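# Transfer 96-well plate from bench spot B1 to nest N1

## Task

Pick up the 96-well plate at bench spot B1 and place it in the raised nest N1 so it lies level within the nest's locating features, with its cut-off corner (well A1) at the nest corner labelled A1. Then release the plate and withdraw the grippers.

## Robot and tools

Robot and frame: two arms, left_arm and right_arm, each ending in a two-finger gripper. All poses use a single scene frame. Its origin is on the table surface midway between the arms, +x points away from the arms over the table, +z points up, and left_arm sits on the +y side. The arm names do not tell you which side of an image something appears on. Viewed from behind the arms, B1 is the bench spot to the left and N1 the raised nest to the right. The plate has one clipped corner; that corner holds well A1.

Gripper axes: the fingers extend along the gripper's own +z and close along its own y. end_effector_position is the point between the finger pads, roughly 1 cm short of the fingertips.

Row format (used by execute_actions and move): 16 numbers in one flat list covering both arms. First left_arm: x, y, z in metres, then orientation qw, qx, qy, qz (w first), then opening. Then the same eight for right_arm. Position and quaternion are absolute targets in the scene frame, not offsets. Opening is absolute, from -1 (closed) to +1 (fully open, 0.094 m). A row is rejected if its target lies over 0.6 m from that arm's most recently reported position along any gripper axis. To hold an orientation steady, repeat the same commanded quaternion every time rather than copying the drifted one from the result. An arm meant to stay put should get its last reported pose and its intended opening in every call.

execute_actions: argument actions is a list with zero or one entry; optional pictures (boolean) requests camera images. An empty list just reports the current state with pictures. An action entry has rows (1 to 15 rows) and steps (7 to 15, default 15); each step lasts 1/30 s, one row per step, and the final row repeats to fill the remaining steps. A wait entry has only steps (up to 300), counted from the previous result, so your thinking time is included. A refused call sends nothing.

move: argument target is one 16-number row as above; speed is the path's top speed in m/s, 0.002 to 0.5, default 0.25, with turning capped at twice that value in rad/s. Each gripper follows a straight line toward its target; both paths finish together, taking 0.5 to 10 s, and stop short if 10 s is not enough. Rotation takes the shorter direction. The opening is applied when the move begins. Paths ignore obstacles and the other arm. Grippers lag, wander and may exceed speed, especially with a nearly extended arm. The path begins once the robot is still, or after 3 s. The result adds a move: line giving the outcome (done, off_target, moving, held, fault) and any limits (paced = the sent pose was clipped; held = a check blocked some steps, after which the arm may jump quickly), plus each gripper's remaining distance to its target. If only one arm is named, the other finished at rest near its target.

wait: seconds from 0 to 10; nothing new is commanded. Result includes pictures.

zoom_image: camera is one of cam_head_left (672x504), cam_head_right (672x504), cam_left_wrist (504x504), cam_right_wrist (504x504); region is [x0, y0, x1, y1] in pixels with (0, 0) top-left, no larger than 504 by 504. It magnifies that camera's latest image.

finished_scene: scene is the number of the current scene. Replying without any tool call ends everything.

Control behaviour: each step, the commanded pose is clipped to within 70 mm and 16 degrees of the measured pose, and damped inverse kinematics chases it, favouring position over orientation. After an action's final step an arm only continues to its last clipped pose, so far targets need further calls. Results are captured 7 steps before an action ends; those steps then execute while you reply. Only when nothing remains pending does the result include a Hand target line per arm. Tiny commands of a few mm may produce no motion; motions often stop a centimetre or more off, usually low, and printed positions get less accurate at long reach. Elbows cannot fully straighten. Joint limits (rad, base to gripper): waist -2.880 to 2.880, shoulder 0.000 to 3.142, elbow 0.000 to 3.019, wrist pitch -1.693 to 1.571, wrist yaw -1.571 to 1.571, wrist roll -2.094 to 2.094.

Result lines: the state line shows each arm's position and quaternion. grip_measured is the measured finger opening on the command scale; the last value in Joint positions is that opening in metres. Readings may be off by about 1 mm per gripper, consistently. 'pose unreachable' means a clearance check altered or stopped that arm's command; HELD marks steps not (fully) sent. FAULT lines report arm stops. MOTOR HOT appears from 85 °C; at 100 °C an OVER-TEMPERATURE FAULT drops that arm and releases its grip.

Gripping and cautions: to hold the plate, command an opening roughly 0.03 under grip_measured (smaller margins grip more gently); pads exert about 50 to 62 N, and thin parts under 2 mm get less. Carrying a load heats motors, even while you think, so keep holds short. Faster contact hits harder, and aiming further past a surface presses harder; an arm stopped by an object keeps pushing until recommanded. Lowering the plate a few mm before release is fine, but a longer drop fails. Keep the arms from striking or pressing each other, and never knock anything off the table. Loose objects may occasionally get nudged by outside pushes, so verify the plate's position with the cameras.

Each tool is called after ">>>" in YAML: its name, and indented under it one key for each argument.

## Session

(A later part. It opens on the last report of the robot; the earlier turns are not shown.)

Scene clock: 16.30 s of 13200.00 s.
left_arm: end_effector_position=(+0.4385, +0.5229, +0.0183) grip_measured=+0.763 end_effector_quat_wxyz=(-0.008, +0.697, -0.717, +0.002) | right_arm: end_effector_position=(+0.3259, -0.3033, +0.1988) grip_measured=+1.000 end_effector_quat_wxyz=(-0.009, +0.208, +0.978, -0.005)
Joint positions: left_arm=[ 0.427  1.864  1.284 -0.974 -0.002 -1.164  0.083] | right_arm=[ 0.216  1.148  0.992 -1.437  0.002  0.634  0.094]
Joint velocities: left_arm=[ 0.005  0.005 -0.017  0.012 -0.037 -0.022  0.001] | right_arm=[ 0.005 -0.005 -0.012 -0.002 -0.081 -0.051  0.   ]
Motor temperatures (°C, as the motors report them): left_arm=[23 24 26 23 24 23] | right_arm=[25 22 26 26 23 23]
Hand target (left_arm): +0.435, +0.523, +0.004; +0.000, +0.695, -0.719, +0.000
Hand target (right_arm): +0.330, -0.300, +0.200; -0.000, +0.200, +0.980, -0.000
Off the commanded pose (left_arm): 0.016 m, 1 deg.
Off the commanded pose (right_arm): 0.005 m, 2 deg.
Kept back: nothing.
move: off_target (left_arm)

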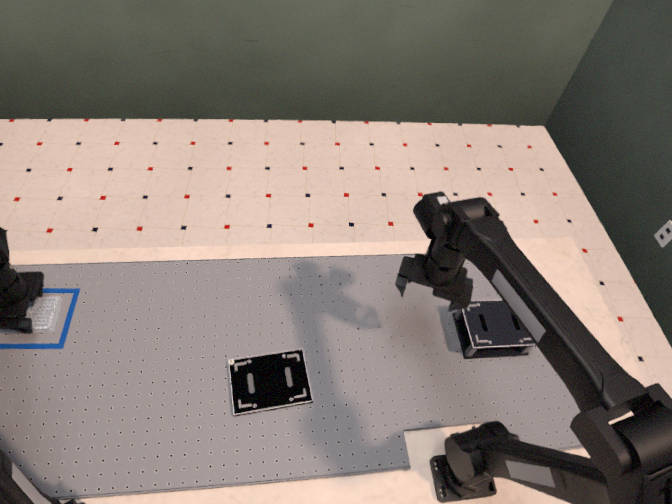

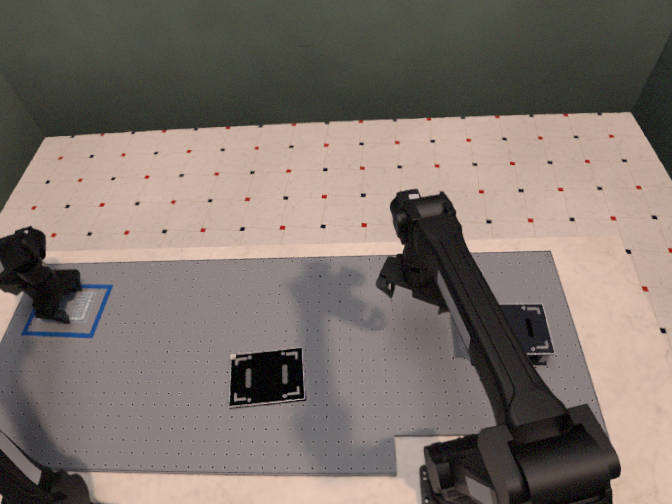

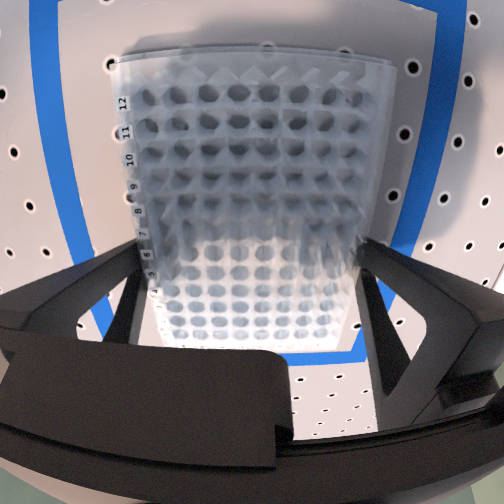

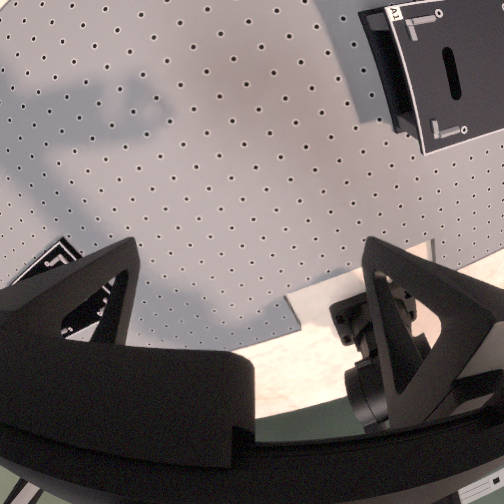

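>>> move:
  target: [0.45,0.52,0.09,0,-0.695,0.719,0,0.72,0.33,-0.3,0.2,0,0.2,0.98,0,1]
  speed: 0.12

>>> move:
  target: [0.45,0.0,0.1,0,0,1,0,0.72,0.33,-0.3,0.2,0,0.2,0.98,0,1]
  speed: 0.28

>>> move:
  target: [0.43,0.01,0.02,0,0,1,0,0.72,0.33,-0.3,0.2,0,0.2,0.98,0,1]
  speed: 0.08

Scene clock: 17.63 s of 13200.00 s.
left_arm: end_effector_position=(+0.4377, +0.5200, +0.0778) grip_measured=+0.763 end_effector_quat_wxyz=(+0.009, +0.695, -0.719, -0.005) | right_arm: end_effector_position=(+0.3259, -0.3033, +0.1988) grip_measured=+1.000 end_effector_quat_wxyz=(-0.009, +0.208, +0.978, -0.005)
Joint positions: left_arm=[ 0.422  1.805  1.374 -1.16  -0.002 -1.164  0.083] | right_arm=[ 0.216  1.148  0.992 -1.437  0.002  0.634  0.094]
Joint velocities: left_arm=[-0.005  0.005  0.002 -0.002 -0.007 -0.007 -0.001] | right_arm=[-0.034 -0.015 -0.002  0.012 -0.037 -0.022  0.   ]
Motor temperatures (°C, as the motors report them): left_arm=[23 24 26 23 24 23] | right_arm=[25 22 26 26 23 23]
Hand target (left_arm): +0.451, +0.520, +0.090; -0.000, +0.695, -0.719, +0.000
Hand target (right_arm): +0.330, -0.300, +0.200; -0.000, +0.200, +0.980, -0.000
Off the commanded pose (left_arm): 0.017 m, 1 deg.
Off the commanded pose (right_arm): 0.005 m, 2 deg.
Kept back: nothing.
move: off_target (left_arm)

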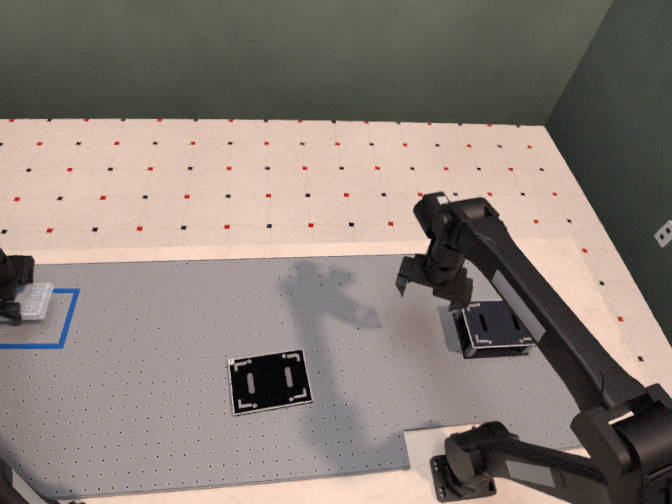

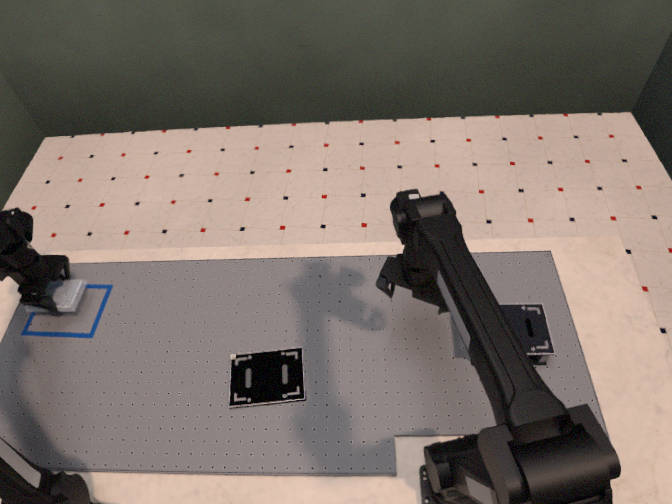

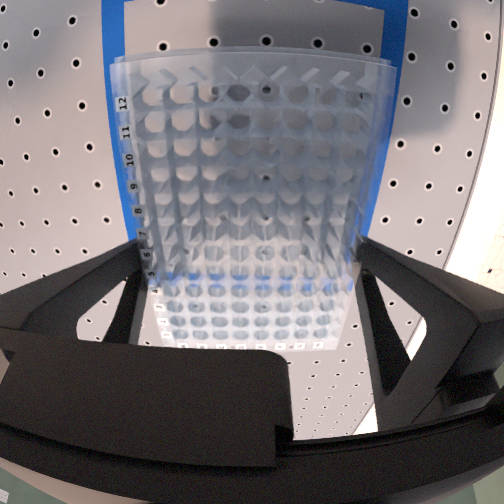

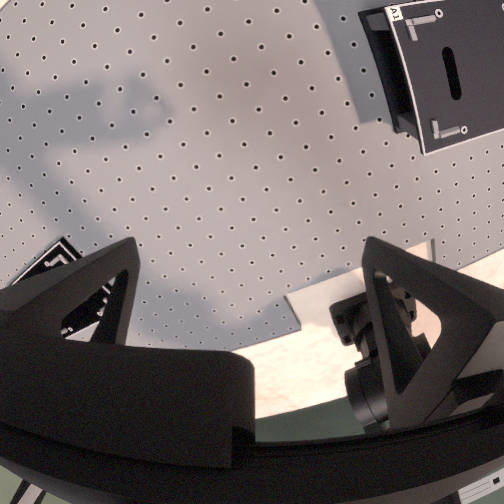

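Scene clock: 20.87 s of 13200.00 s.
left_arm: end_effector_position=(+0.4341, +0.0081, +0.0919) grip_measured=+0.763 end_effector_quat_wxyz=(-0.000, -0.002, +1.000, +0.007) | right_arm: end_effector_position=(+0.3259, -0.3033, +0.1988) grip_measured=+1.000 end_effector_quat_wxyz=(-0.009, +0.208, +0.978, -0.005)
Joint positions: left_arm=[-0.547  1.929  1.599 -1.25  -0.012 -0.601  0.083] | right_arm=[ 0.216  1.148  0.992 -1.437  0.002  0.634  0.094]
Joint velocities: left_arm=[-0.005  0.005 -0.007 -0.002 -0.022  0.081  0.001] | right_arm=[ 0.005 -0.005 -0.002 -0.007  0.007 -0.066  0.   ]
Motor temperatures (°C, as the motors report them): left_arm=[23 24 27 23 24 23] | right_arm=[25 23 26 26 23 23]
Hand target (left_arm): +0.448, +0.003, +0.099; +0.007, -0.000, +1.000, +0.004
Hand target (right_arm): +0.330, -0.300, +0.200; -0.000, +0.200, +0.980, -0.000
Off the commanded pose (left_arm): 0.020 m, 1 deg.
Off the commanded pose (right_arm): 0.005 m, 2 deg.
Kept back: nothing.
move: off_target (left_arm)

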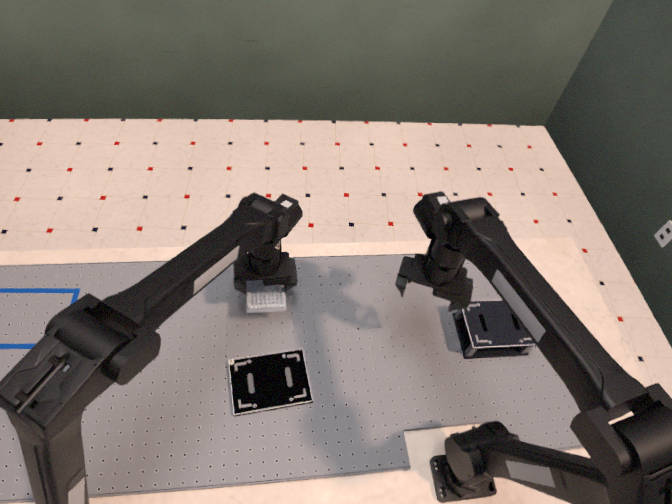

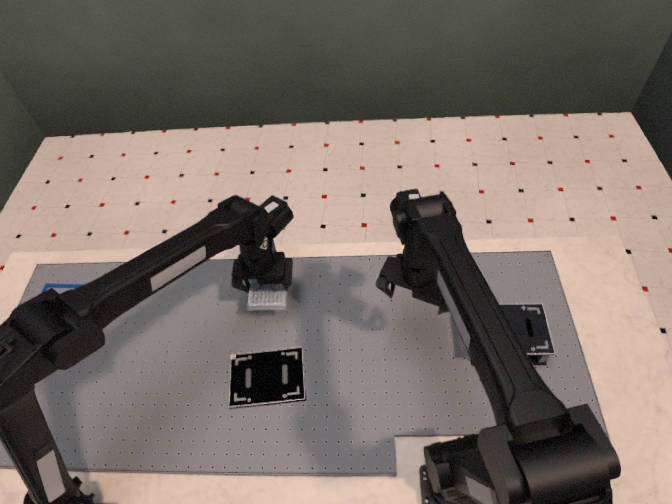

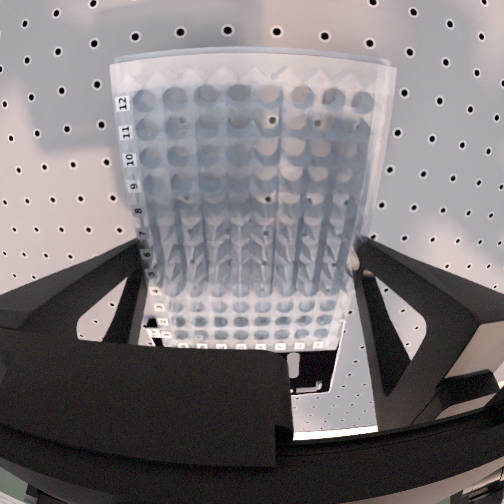

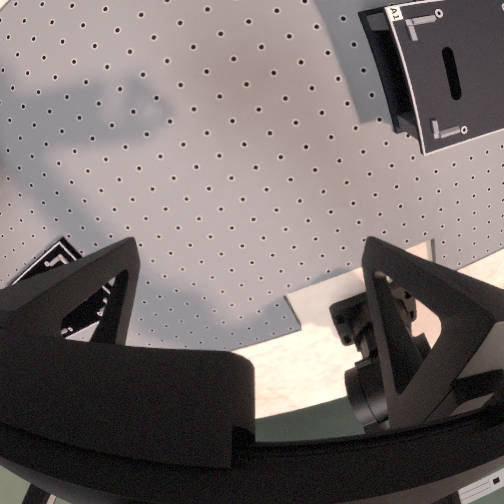

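Scene clock: 22.17 s of 13200.00 s.
left_arm: end_effector_position=(+0.4279, +0.0105, +0.0304) grip_measured=+0.763 end_effector_quat_wxyz=(+0.002, -0.002, +1.000, +0.000) | right_arm: end_effector_position=(+0.3259, -0.3033, +0.1988) grip_measured=+1.000 end_effector_quat_wxyz=(-0.009, +0.208, +0.978, -0.005)
Joint positions: left_arm=[-0.547  1.97   1.489 -1.086 -0.003 -0.601  0.083] | right_arm=[ 0.216  1.148  0.992 -1.437  0.002  0.634  0.094]
Joint velocities: left_arm=[-0.024  0.005 -0.017  0.012 -0.007  0.022 -0.   ] | right_arm=[-0.005  0.005  0.002  0.007 -0.037 -0.007  0.   ]
Motor temperatures (°C, as the motors report them): left_arm=[23 24 27 23 24 23] | right_arm=[25 23 26 26 23 23]
Hand target (left_arm): +0.429, +0.011, +0.021; +0.000, +0.000, +1.000, +0.000
Hand target (right_arm): +0.330, -0.300, +0.200; -0.000, +0.200, +0.980, -0.000
Off the commanded pose (left_arm): 0.011 m, 0 deg.
Off the commanded pose (right_arm): 0.005 m, 2 deg.
Kept back: nothing.
move: off_target (left_arm)

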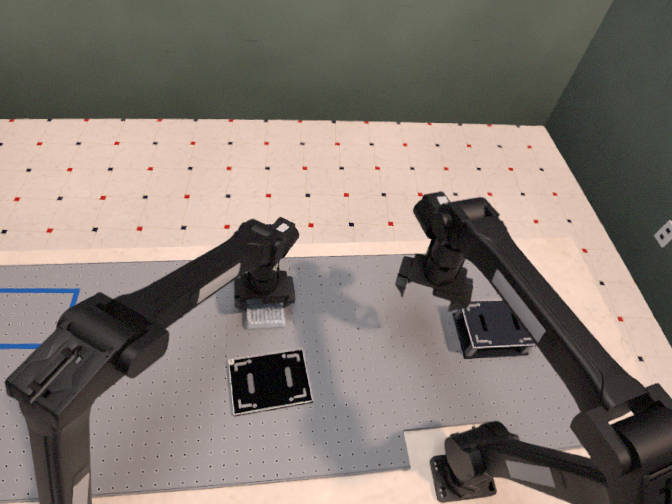

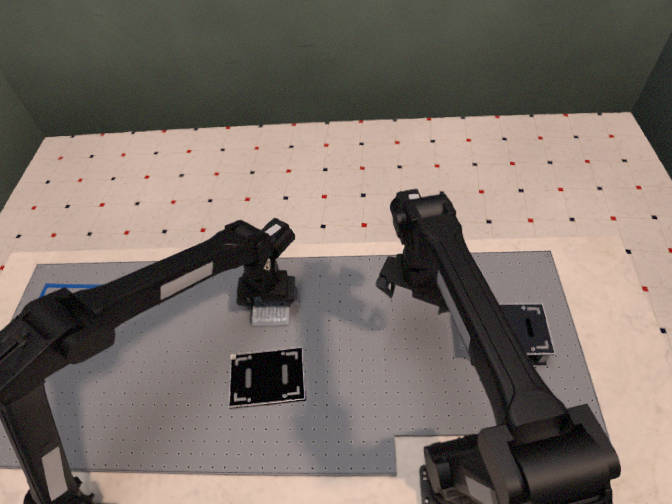

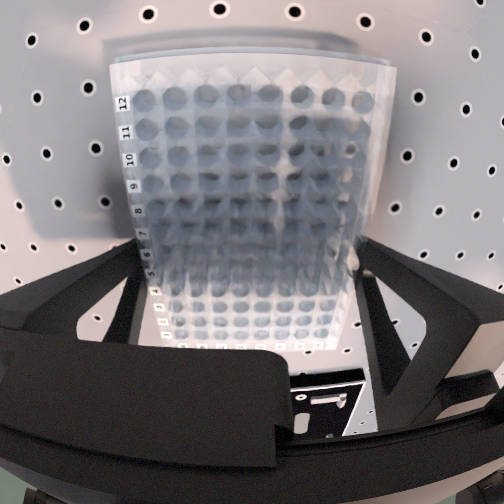

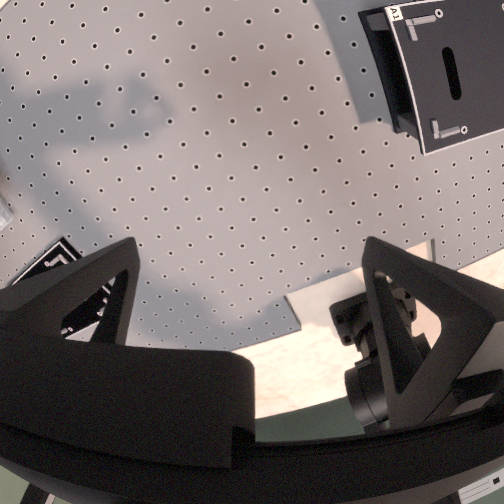

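>>> move:
  target: [0.41,-0.035,0.008,0,0,1,0,0.72,0.33,-0.33,0.2,0,0.2,0.98,0,1]
  speed: 0.06

Scene clock: 24.93 s of 13200.00 s.
left_arm: end_effector_position=(+0.4065, -0.0194, +0.0187) grip_measured=+0.763 end_effector_quat_wxyz=(-0.002, -0.003, +1.000, +0.004) | right_arm: end_effector_position=(+0.3299, -0.3282, +0.1999) grip_measured=+1.000 end_effector_quat_wxyz=(-0.008, +0.206, +0.978, -0.004)
Joint positions: left_arm=[-0.612  1.991  1.489 -1.076 -0.004 -0.667  0.083] | right_arm=[ 0.132  1.144  0.992 -1.437  0.002  0.546  0.094]
Joint velocities: left_arm=[ 0.005 -0.015 -0.002 -0.007 -0.007 -0.007  0.   ] | right_arm=[-0.005 -0.005  0.012  0.007 -0.022  0.051  0.   ]
Motor temperatures (°C, as the motors report them): left_arm=[23 25 27 23 24 23] | right_arm=[25 23 26 26 23 23]
Hand target (left_arm): +0.409, -0.034, +0.008; +0.001, -0.000, +1.000, -0.000
Hand target (right_arm): +0.330, -0.329, +0.200; +0.000, +0.200, +0.980, +0.001
Off the commanded pose (left_arm): 0.019 m, 1 deg.
Off the commanded pose (right_arm): 0.002 m, 1 deg.
Kept back: nothing.
move: off_target (left_arm)

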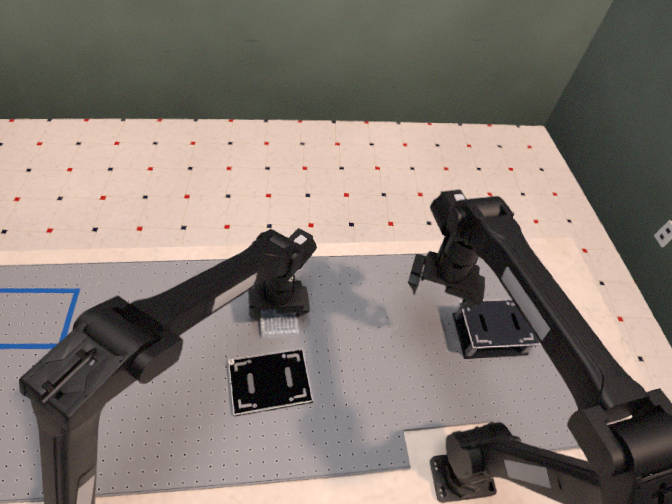

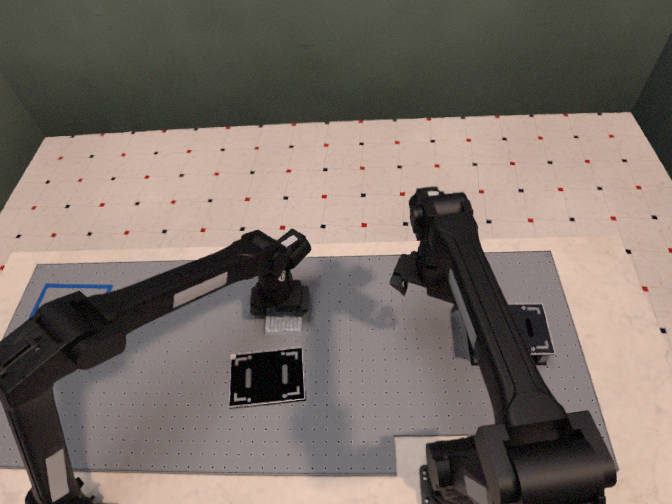

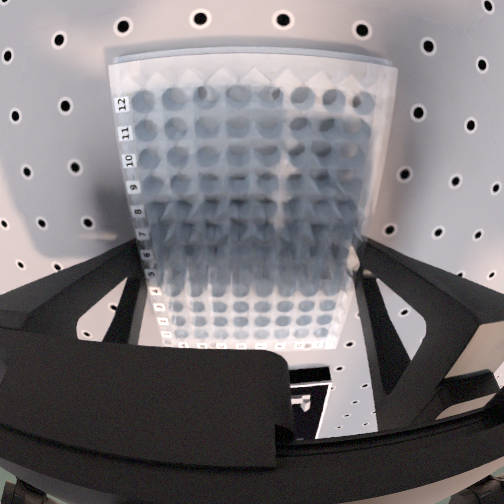

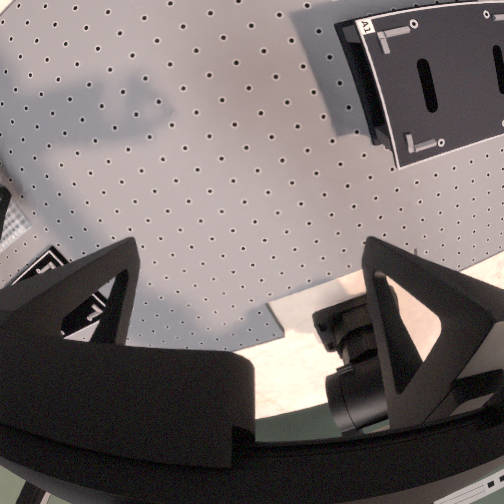

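Down. Release, lift, swap.

>>> move:
  target: [0.408,-0.022,0.012,0,0,1,0,1,0.33,-0.33,0.2,0,0.2,0.98,0,1]
  speed: 0.06

>>> move:
  target: [0.42,-0.035,0.08,0,0,1,0,1,0.33,-0.33,0.2,0,0.2,0.98,0,1]
  speed: 0.12

>>> move:
  target: [0.33,0.33,0.15,0,0,1,0,1,0.4,-0.17,0.15,0,0,1,0,1]
  speed: 0.35

>>> move:
  target: [0.33,0.33,0.15,0,0,1,0,1,0.42,-0.005,0.115,0,0,1,0,1]
  speed: 0.3

>>> move:
  target: [0.33,0.33,0.15,0,0,1,0,1,0.405,-0.022,0.055,0,0,1,0,1]
  speed: 0.15

Scene clock: 27.20 s of 13200.00 s.
left_arm: end_effector_position=(+0.4074, -0.0202, +0.0193) grip_measured=+1.000 end_effector_quat_wxyz=(+0.000, -0.004, +1.000, +0.002) | right_arm: end_effector_position=(+0.3299, -0.3282, +0.1999) grip_measured=+1.000 end_effector_quat_wxyz=(-0.008, +0.204, +0.979, -0.004)
Joint positions: left_arm=[-0.612  1.99   1.489 -1.072 -0.003 -0.668  0.094] | right_arm=[ 0.132  1.144  0.992 -1.437  0.002  0.542  0.094]
Joint velocities: left_arm=[-0.005 -0.015  0.007 -0.007 -0.081 -0.022  0.   ] | right_arm=[-0.015  0.005 -0.012 -0.002  0.022 -0.081  0.   ]
Motor temperatures (°C, as the motors report them): left_arm=[23 25 27 23 24 23] | right_arm=[25 23 26 26 23 23]
Hand target (left_arm): +0.408, -0.022, +0.012; +0.000, -0.000, +1.000, +0.000
Hand target (right_arm): +0.330, -0.330, +0.200; -0.000, +0.200, +0.980, -0.000
Off the commanded pose (left_arm): 0.008 m, 0 deg.
Off the commanded pose (right_arm): 0.002 m, 1 deg.
Kept back: nothing.
move: done

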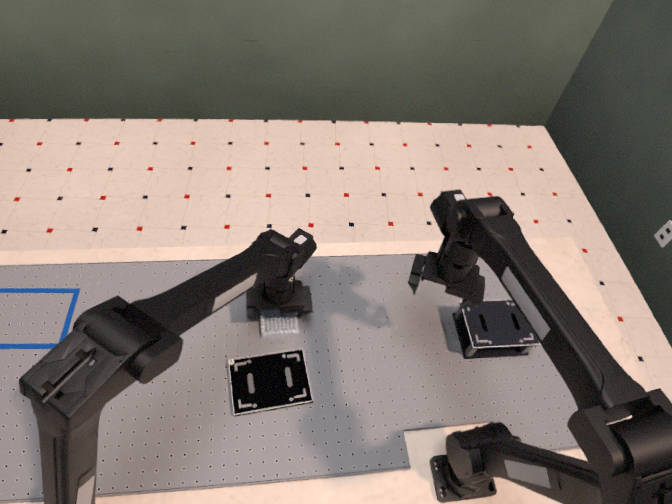

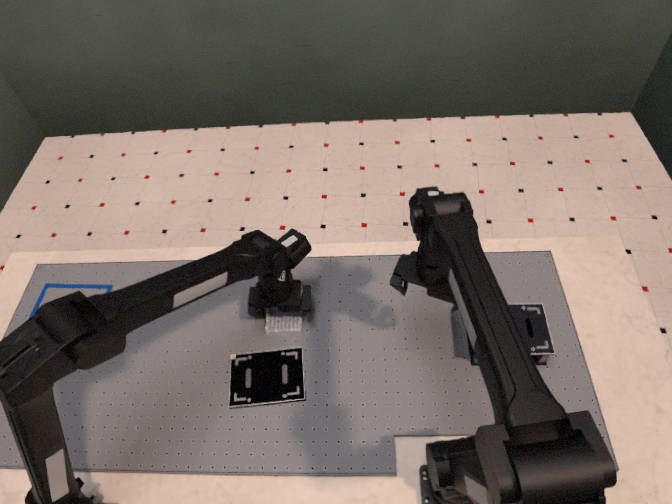

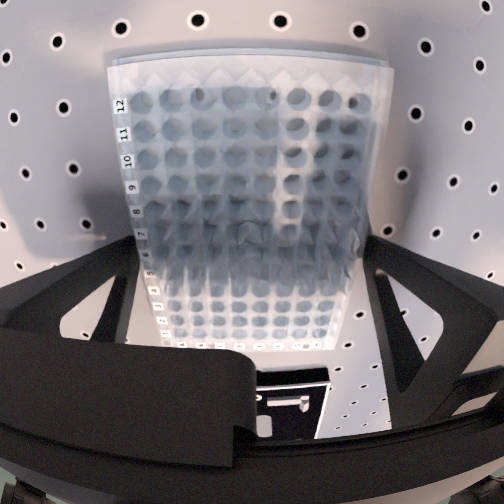

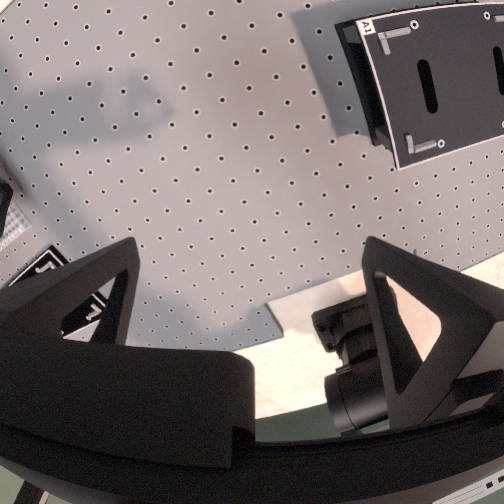

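Scene clock: 28.17 s of 13200.00 s.
left_arm: end_effector_position=(+0.4142, -0.0255, +0.0698) grip_measured=+1.000 end_effector_quat_wxyz=(-0.005, -0.004, +1.000, +0.006) | right_arm: end_effector_position=(+0.3299, -0.3282, +0.1999) grip_measured=+1.000 end_effector_quat_wxyz=(-0.008, +0.204, +0.979, -0.004)
Joint positions: left_arm=[-0.612  1.963  1.59  -1.214 -0.003 -0.668  0.094] | right_arm=[ 0.132  1.144  0.992 -1.437  0.002  0.541  0.094]
Joint velocities: left_arm=[ 0.005  0.005 -0.002  0.002 -0.022  0.007  0.   ] | right_arm=[-0.015 -0.005 -0.007 -0.012 -0.066 -0.037  0.   ]
Motor temperatures (°C, as the motors report them): left_arm=[23 25 27 23 24 23] | right_arm=[25 23 26 26 23 23]
Hand target (left_arm): +0.420, -0.036, +0.079; +0.000, -0.000, +1.000, -0.000
Hand target (right_arm): +0.330, -0.330, +0.200; -0.000, +0.200, +0.980, -0.000
Off the commanded pose (left_arm): 0.015 m, 1 deg.
Off the commanded pose (right_arm): 0.002 m, 1 deg.
Kept back: nothing.
move: off_target (left_arm)

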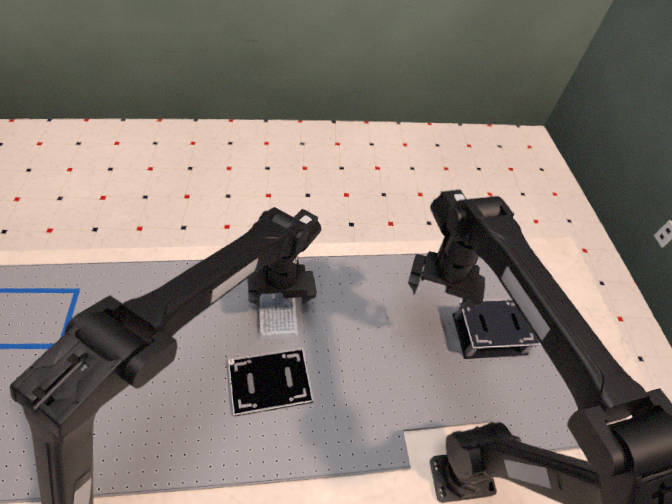

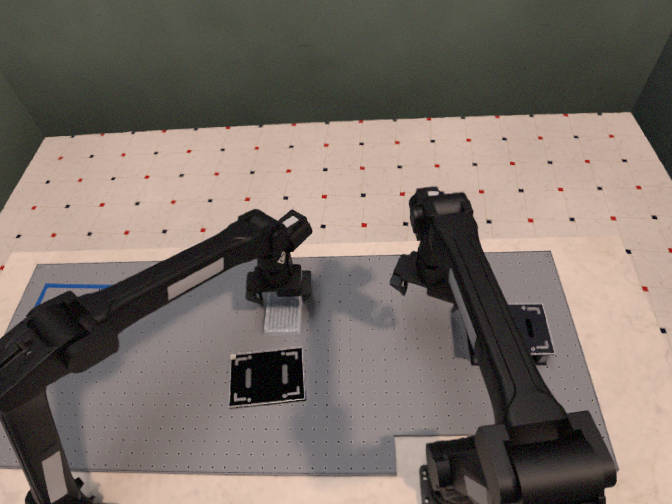

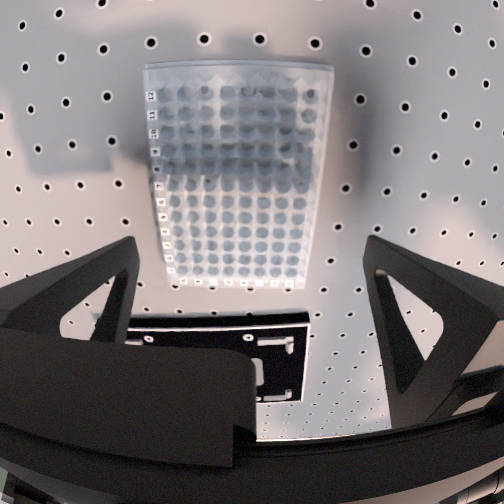

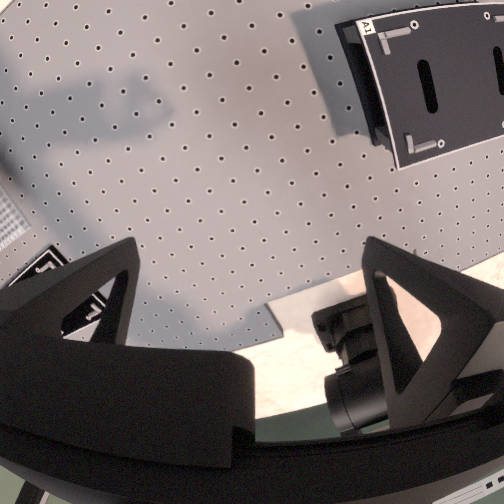

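Scene clock: 29.93 s of 13200.00 s.
left_arm: end_effector_position=(+0.3391, +0.3325, +0.1572) grip_measured=+1.000 end_effector_quat_wxyz=(+0.011, -0.009, +1.000, -0.001) | right_arm: end_effector_position=(+0.3733, -0.1849, +0.1296) grip_measured=+1.000 end_effector_quat_wxyz=(-0.035, +0.007, +0.999, -0.021)
Joint positions: left_arm=[ 0.054  1.371  1.073 -1.25   0.001 -0.012  0.094] | right_arm=[ 0.493  1.469  1.095 -1.279  0.003  0.506  0.094]
Joint velocities: left_arm=[-0.005  0.005 -0.002 -0.012  0.007  0.081  0.   ] | right_arm=[ 0.005 -0.005  0.002 -0.022  0.066  0.081  0.   ]
Motor temperatures (°C, as the motors report them): left_arm=[23 25 27 23 24 23] | right_arm=[25 23 27 26 23 23]
Hand target (left_arm): +0.332, +0.329, +0.151; -0.005, -0.000, +1.000, -0.002
Hand target (right_arm): +0.396, -0.173, +0.152; -0.001, -0.000, +1.000, -0.003
Off the commanded pose (left_arm): 0.012 m, 2 deg.
Off the commanded pose (right_arm): 0.037 m, 5 deg.
Kept back: nothing.
move: off_target (left_arm, right_arm)

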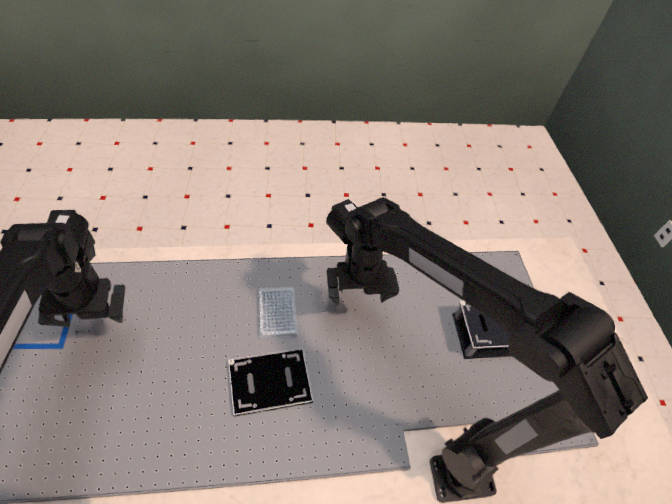

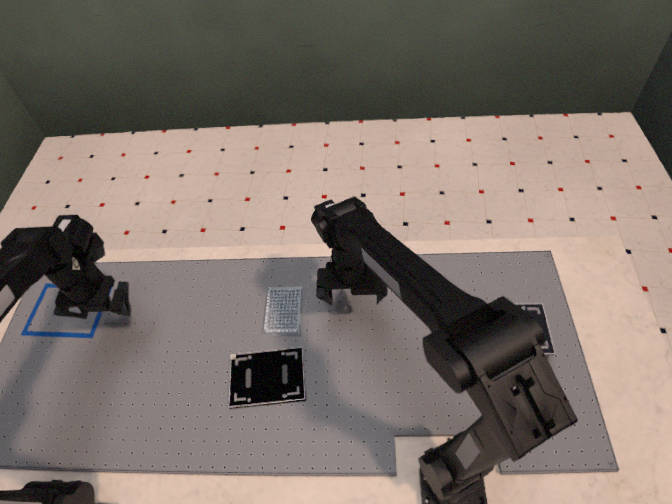

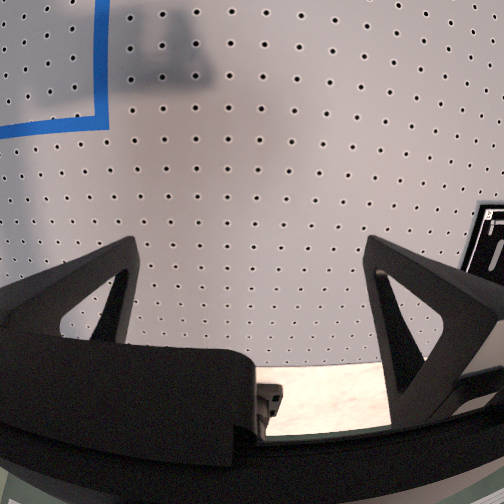

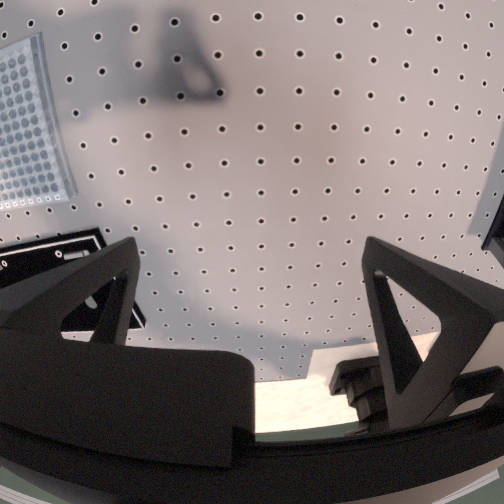

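Scene clock: 31.10 s of 13200.00 s.
left_arm: end_effector_position=(+0.3341, +0.3324, +0.1522) grip_measured=+1.000 end_effector_quat_wxyz=(+0.004, -0.007, +1.000, -0.001) | right_arm: end_effector_position=(+0.3991, -0.0209, +0.0956) grip_measured=+1.000 end_effector_quat_wxyz=(-0.025, -0.011, +0.999, -0.023)
Joint positions: left_arm=[ 0.054  1.371  1.059 -1.25   0.001 -0.008  0.094] | right_arm=[ 0.758  1.783  1.392 -1.249  0.     0.734  0.094]
Joint velocities: left_arm=[-0.015 -0.005  0.007 -0.007  0.007 -0.007  0.   ] | right_arm=[-0.005  0.015 -0.012  0.012  0.066  0.066  0.   ]
Motor temperatures (°C, as the motors report them): left_arm=[23 25 27 23 24 23] | right_arm=[25 23 27 26 23 23]
Hand target (left_arm): +0.330, +0.330, +0.150; -0.000, +0.000, +1.000, -0.000
Hand target (right_arm): +0.418, -0.007, +0.116; -0.000, -0.001, +1.000, -0.002
Off the commanded pose (left_arm): 0.005 m, 1 deg.
Off the commanded pose (right_arm): 0.033 m, 4 deg.
Kept back: nothing.
move: off_target (right_arm)

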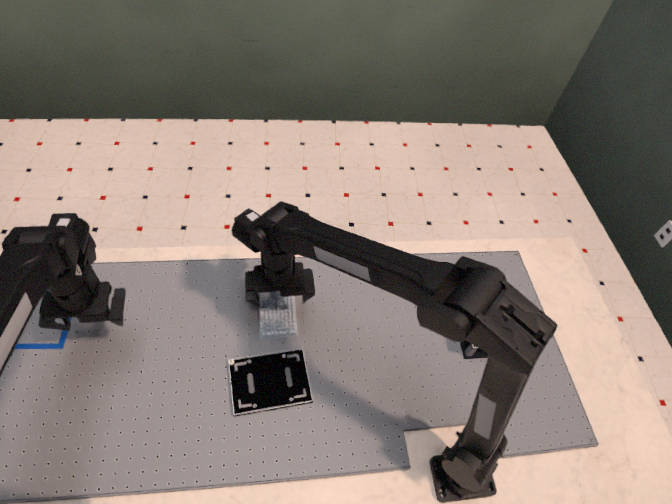

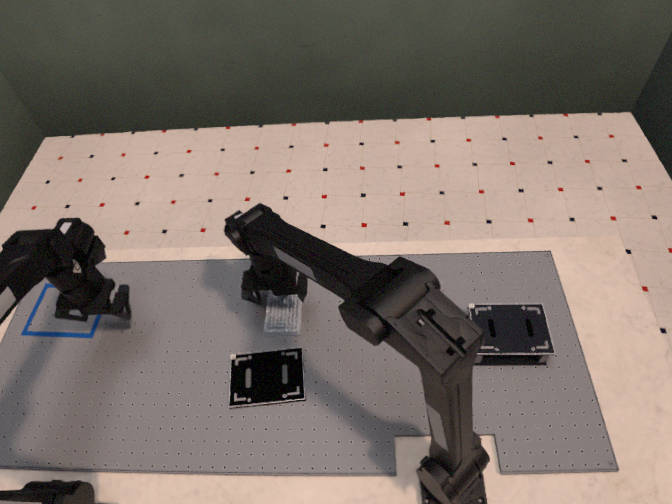

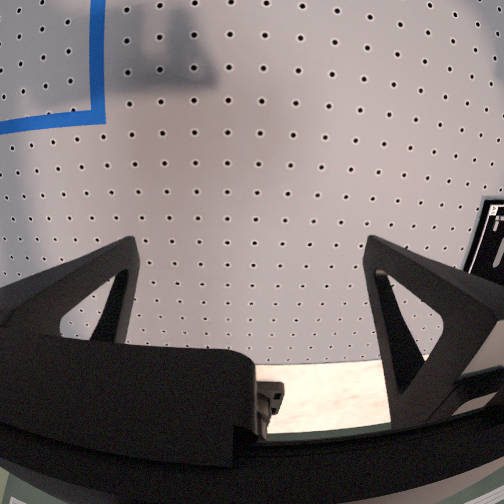

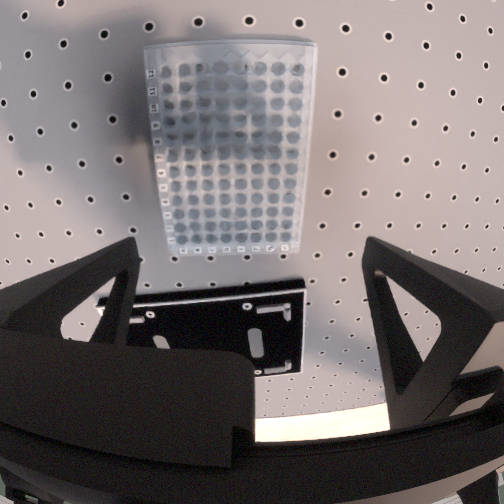

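Scene clock: 31.90 s of 13200.00 s.
left_arm: end_effector_position=(+0.3341, +0.3324, +0.1522) grip_measured=+1.000 end_effector_quat_wxyz=(+0.004, -0.007, +1.000, -0.001) | right_arm: end_effector_position=(+0.4013, -0.0210, +0.0565) grip_measured=+1.000 end_effector_quat_wxyz=(-0.004, -0.010, +1.000, -0.004)
Joint positions: left_arm=[ 0.054  1.371  1.059 -1.25   0.001 -0.008  0.094] | right_arm=[ 0.755  1.796  1.3   -1.086  0.     0.734  0.094]
Joint velocities: left_arm=[ 0.005 -0.005 -0.007 -0.012  0.022 -0.066  0.   ] | right_arm=[-0.024 -0.024 -0.017 -0.012  0.007 -0.007  0.   ]
Motor temperatures (°C, as the motors report them): left_arm=[23 25 27 23 24 23] | right_arm=[25 23 27 26 23 23]
Hand target (left_arm): +0.330, +0.330, +0.150; +0.000, +0.000, +1.000, -0.000
Hand target (right_arm): +0.405, -0.022, +0.055; -0.000, -0.000, +1.000, +0.000
Off the commanded pose (left_arm): 0.005 m, 1 deg.
Off the commanded pose (right_arm): 0.004 m, 1 deg.
Kept back: nothing.
move: done

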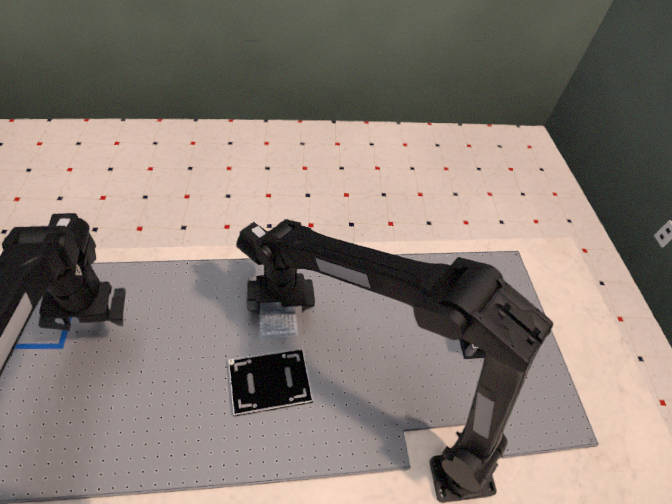

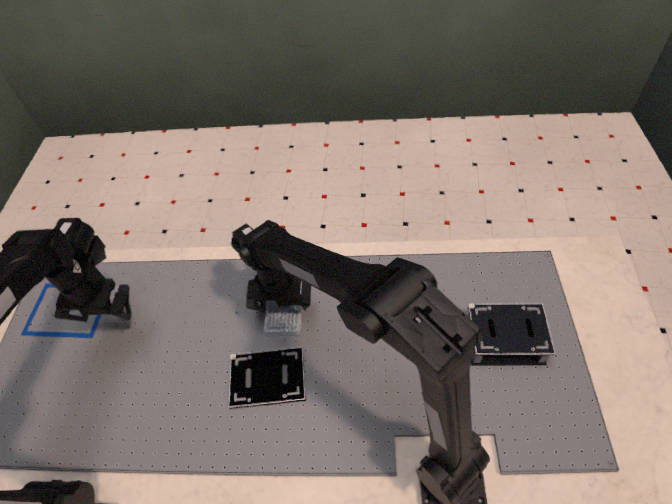

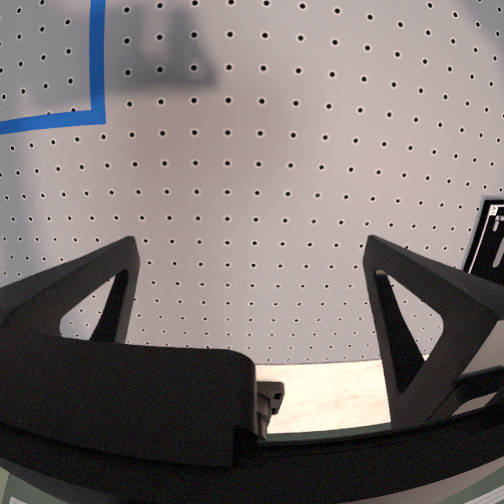

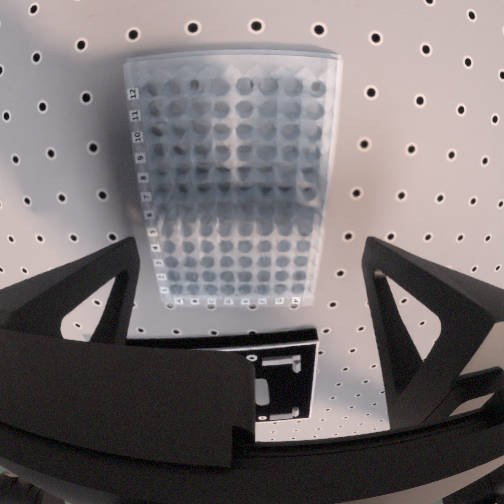

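>>> move:
  target: [0.33,0.33,0.15,0,0,1,0,1,0.403,-0.01,0.036,0,-0.022,1,0,1]
  speed: 0.06

Scene clock: 32.93 s of 13200.00 s.
left_arm: end_effector_position=(+0.3341, +0.3324, +0.1522) grip_measured=+1.000 end_effector_quat_wxyz=(+0.004, -0.007, +1.000, -0.001) | right_arm: end_effector_position=(+0.4027, -0.0140, +0.0375) grip_measured=+1.000 end_effector_quat_wxyz=(-0.005, -0.014, +1.000, -0.005)
Joint positions: left_arm=[ 0.054  1.371  1.059 -1.25   0.001 -0.008  0.094] | right_arm=[ 0.763  1.835  1.3   -1.05   0.     0.734  0.094]
Joint velocities: left_arm=[-0.005 -0.015 -0.022 -0.012 -0.081  0.022  0.   ] | right_arm=[-0.005  0.005  0.002 -0.012  0.037  0.022  0.   ]
Motor temperatures (°C, as the motors report them): left_arm=[23 25 27 23 24 23] | right_arm=[25 23 27 26 23 23]
Hand target (left_arm): +0.330, +0.330, +0.150; +0.000, +0.000, +1.000, -0.000
Hand target (right_arm): +0.403, -0.010, +0.036; -0.000, -0.022, +1.000, -0.000
Off the commanded pose (left_arm): 0.005 m, 1 deg.
Off the commanded pose (right_arm): 0.004 m, 1 deg.
Kept back: nothing.
move: done

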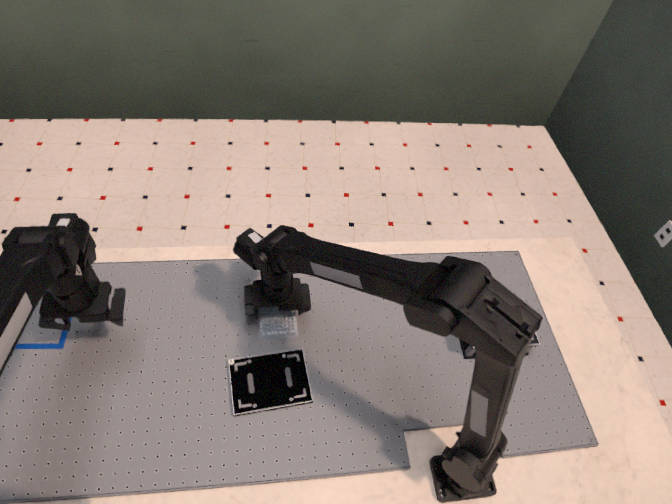

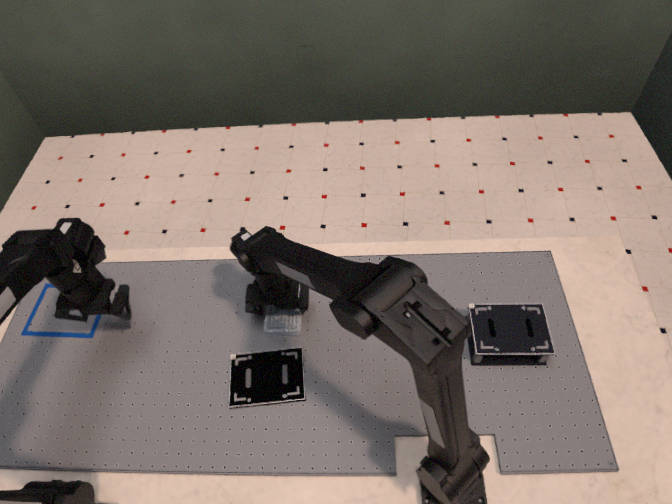

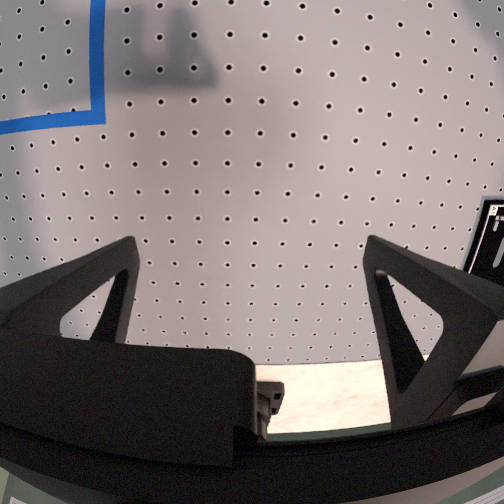

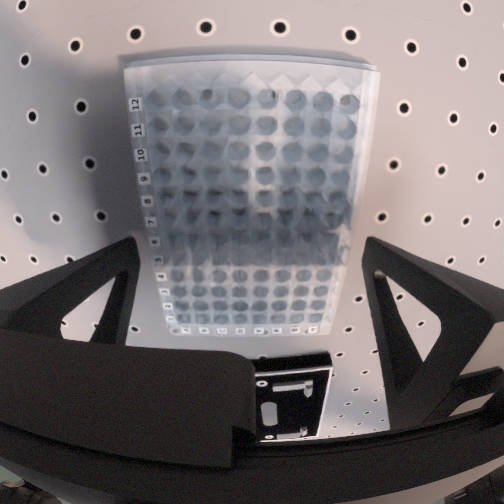

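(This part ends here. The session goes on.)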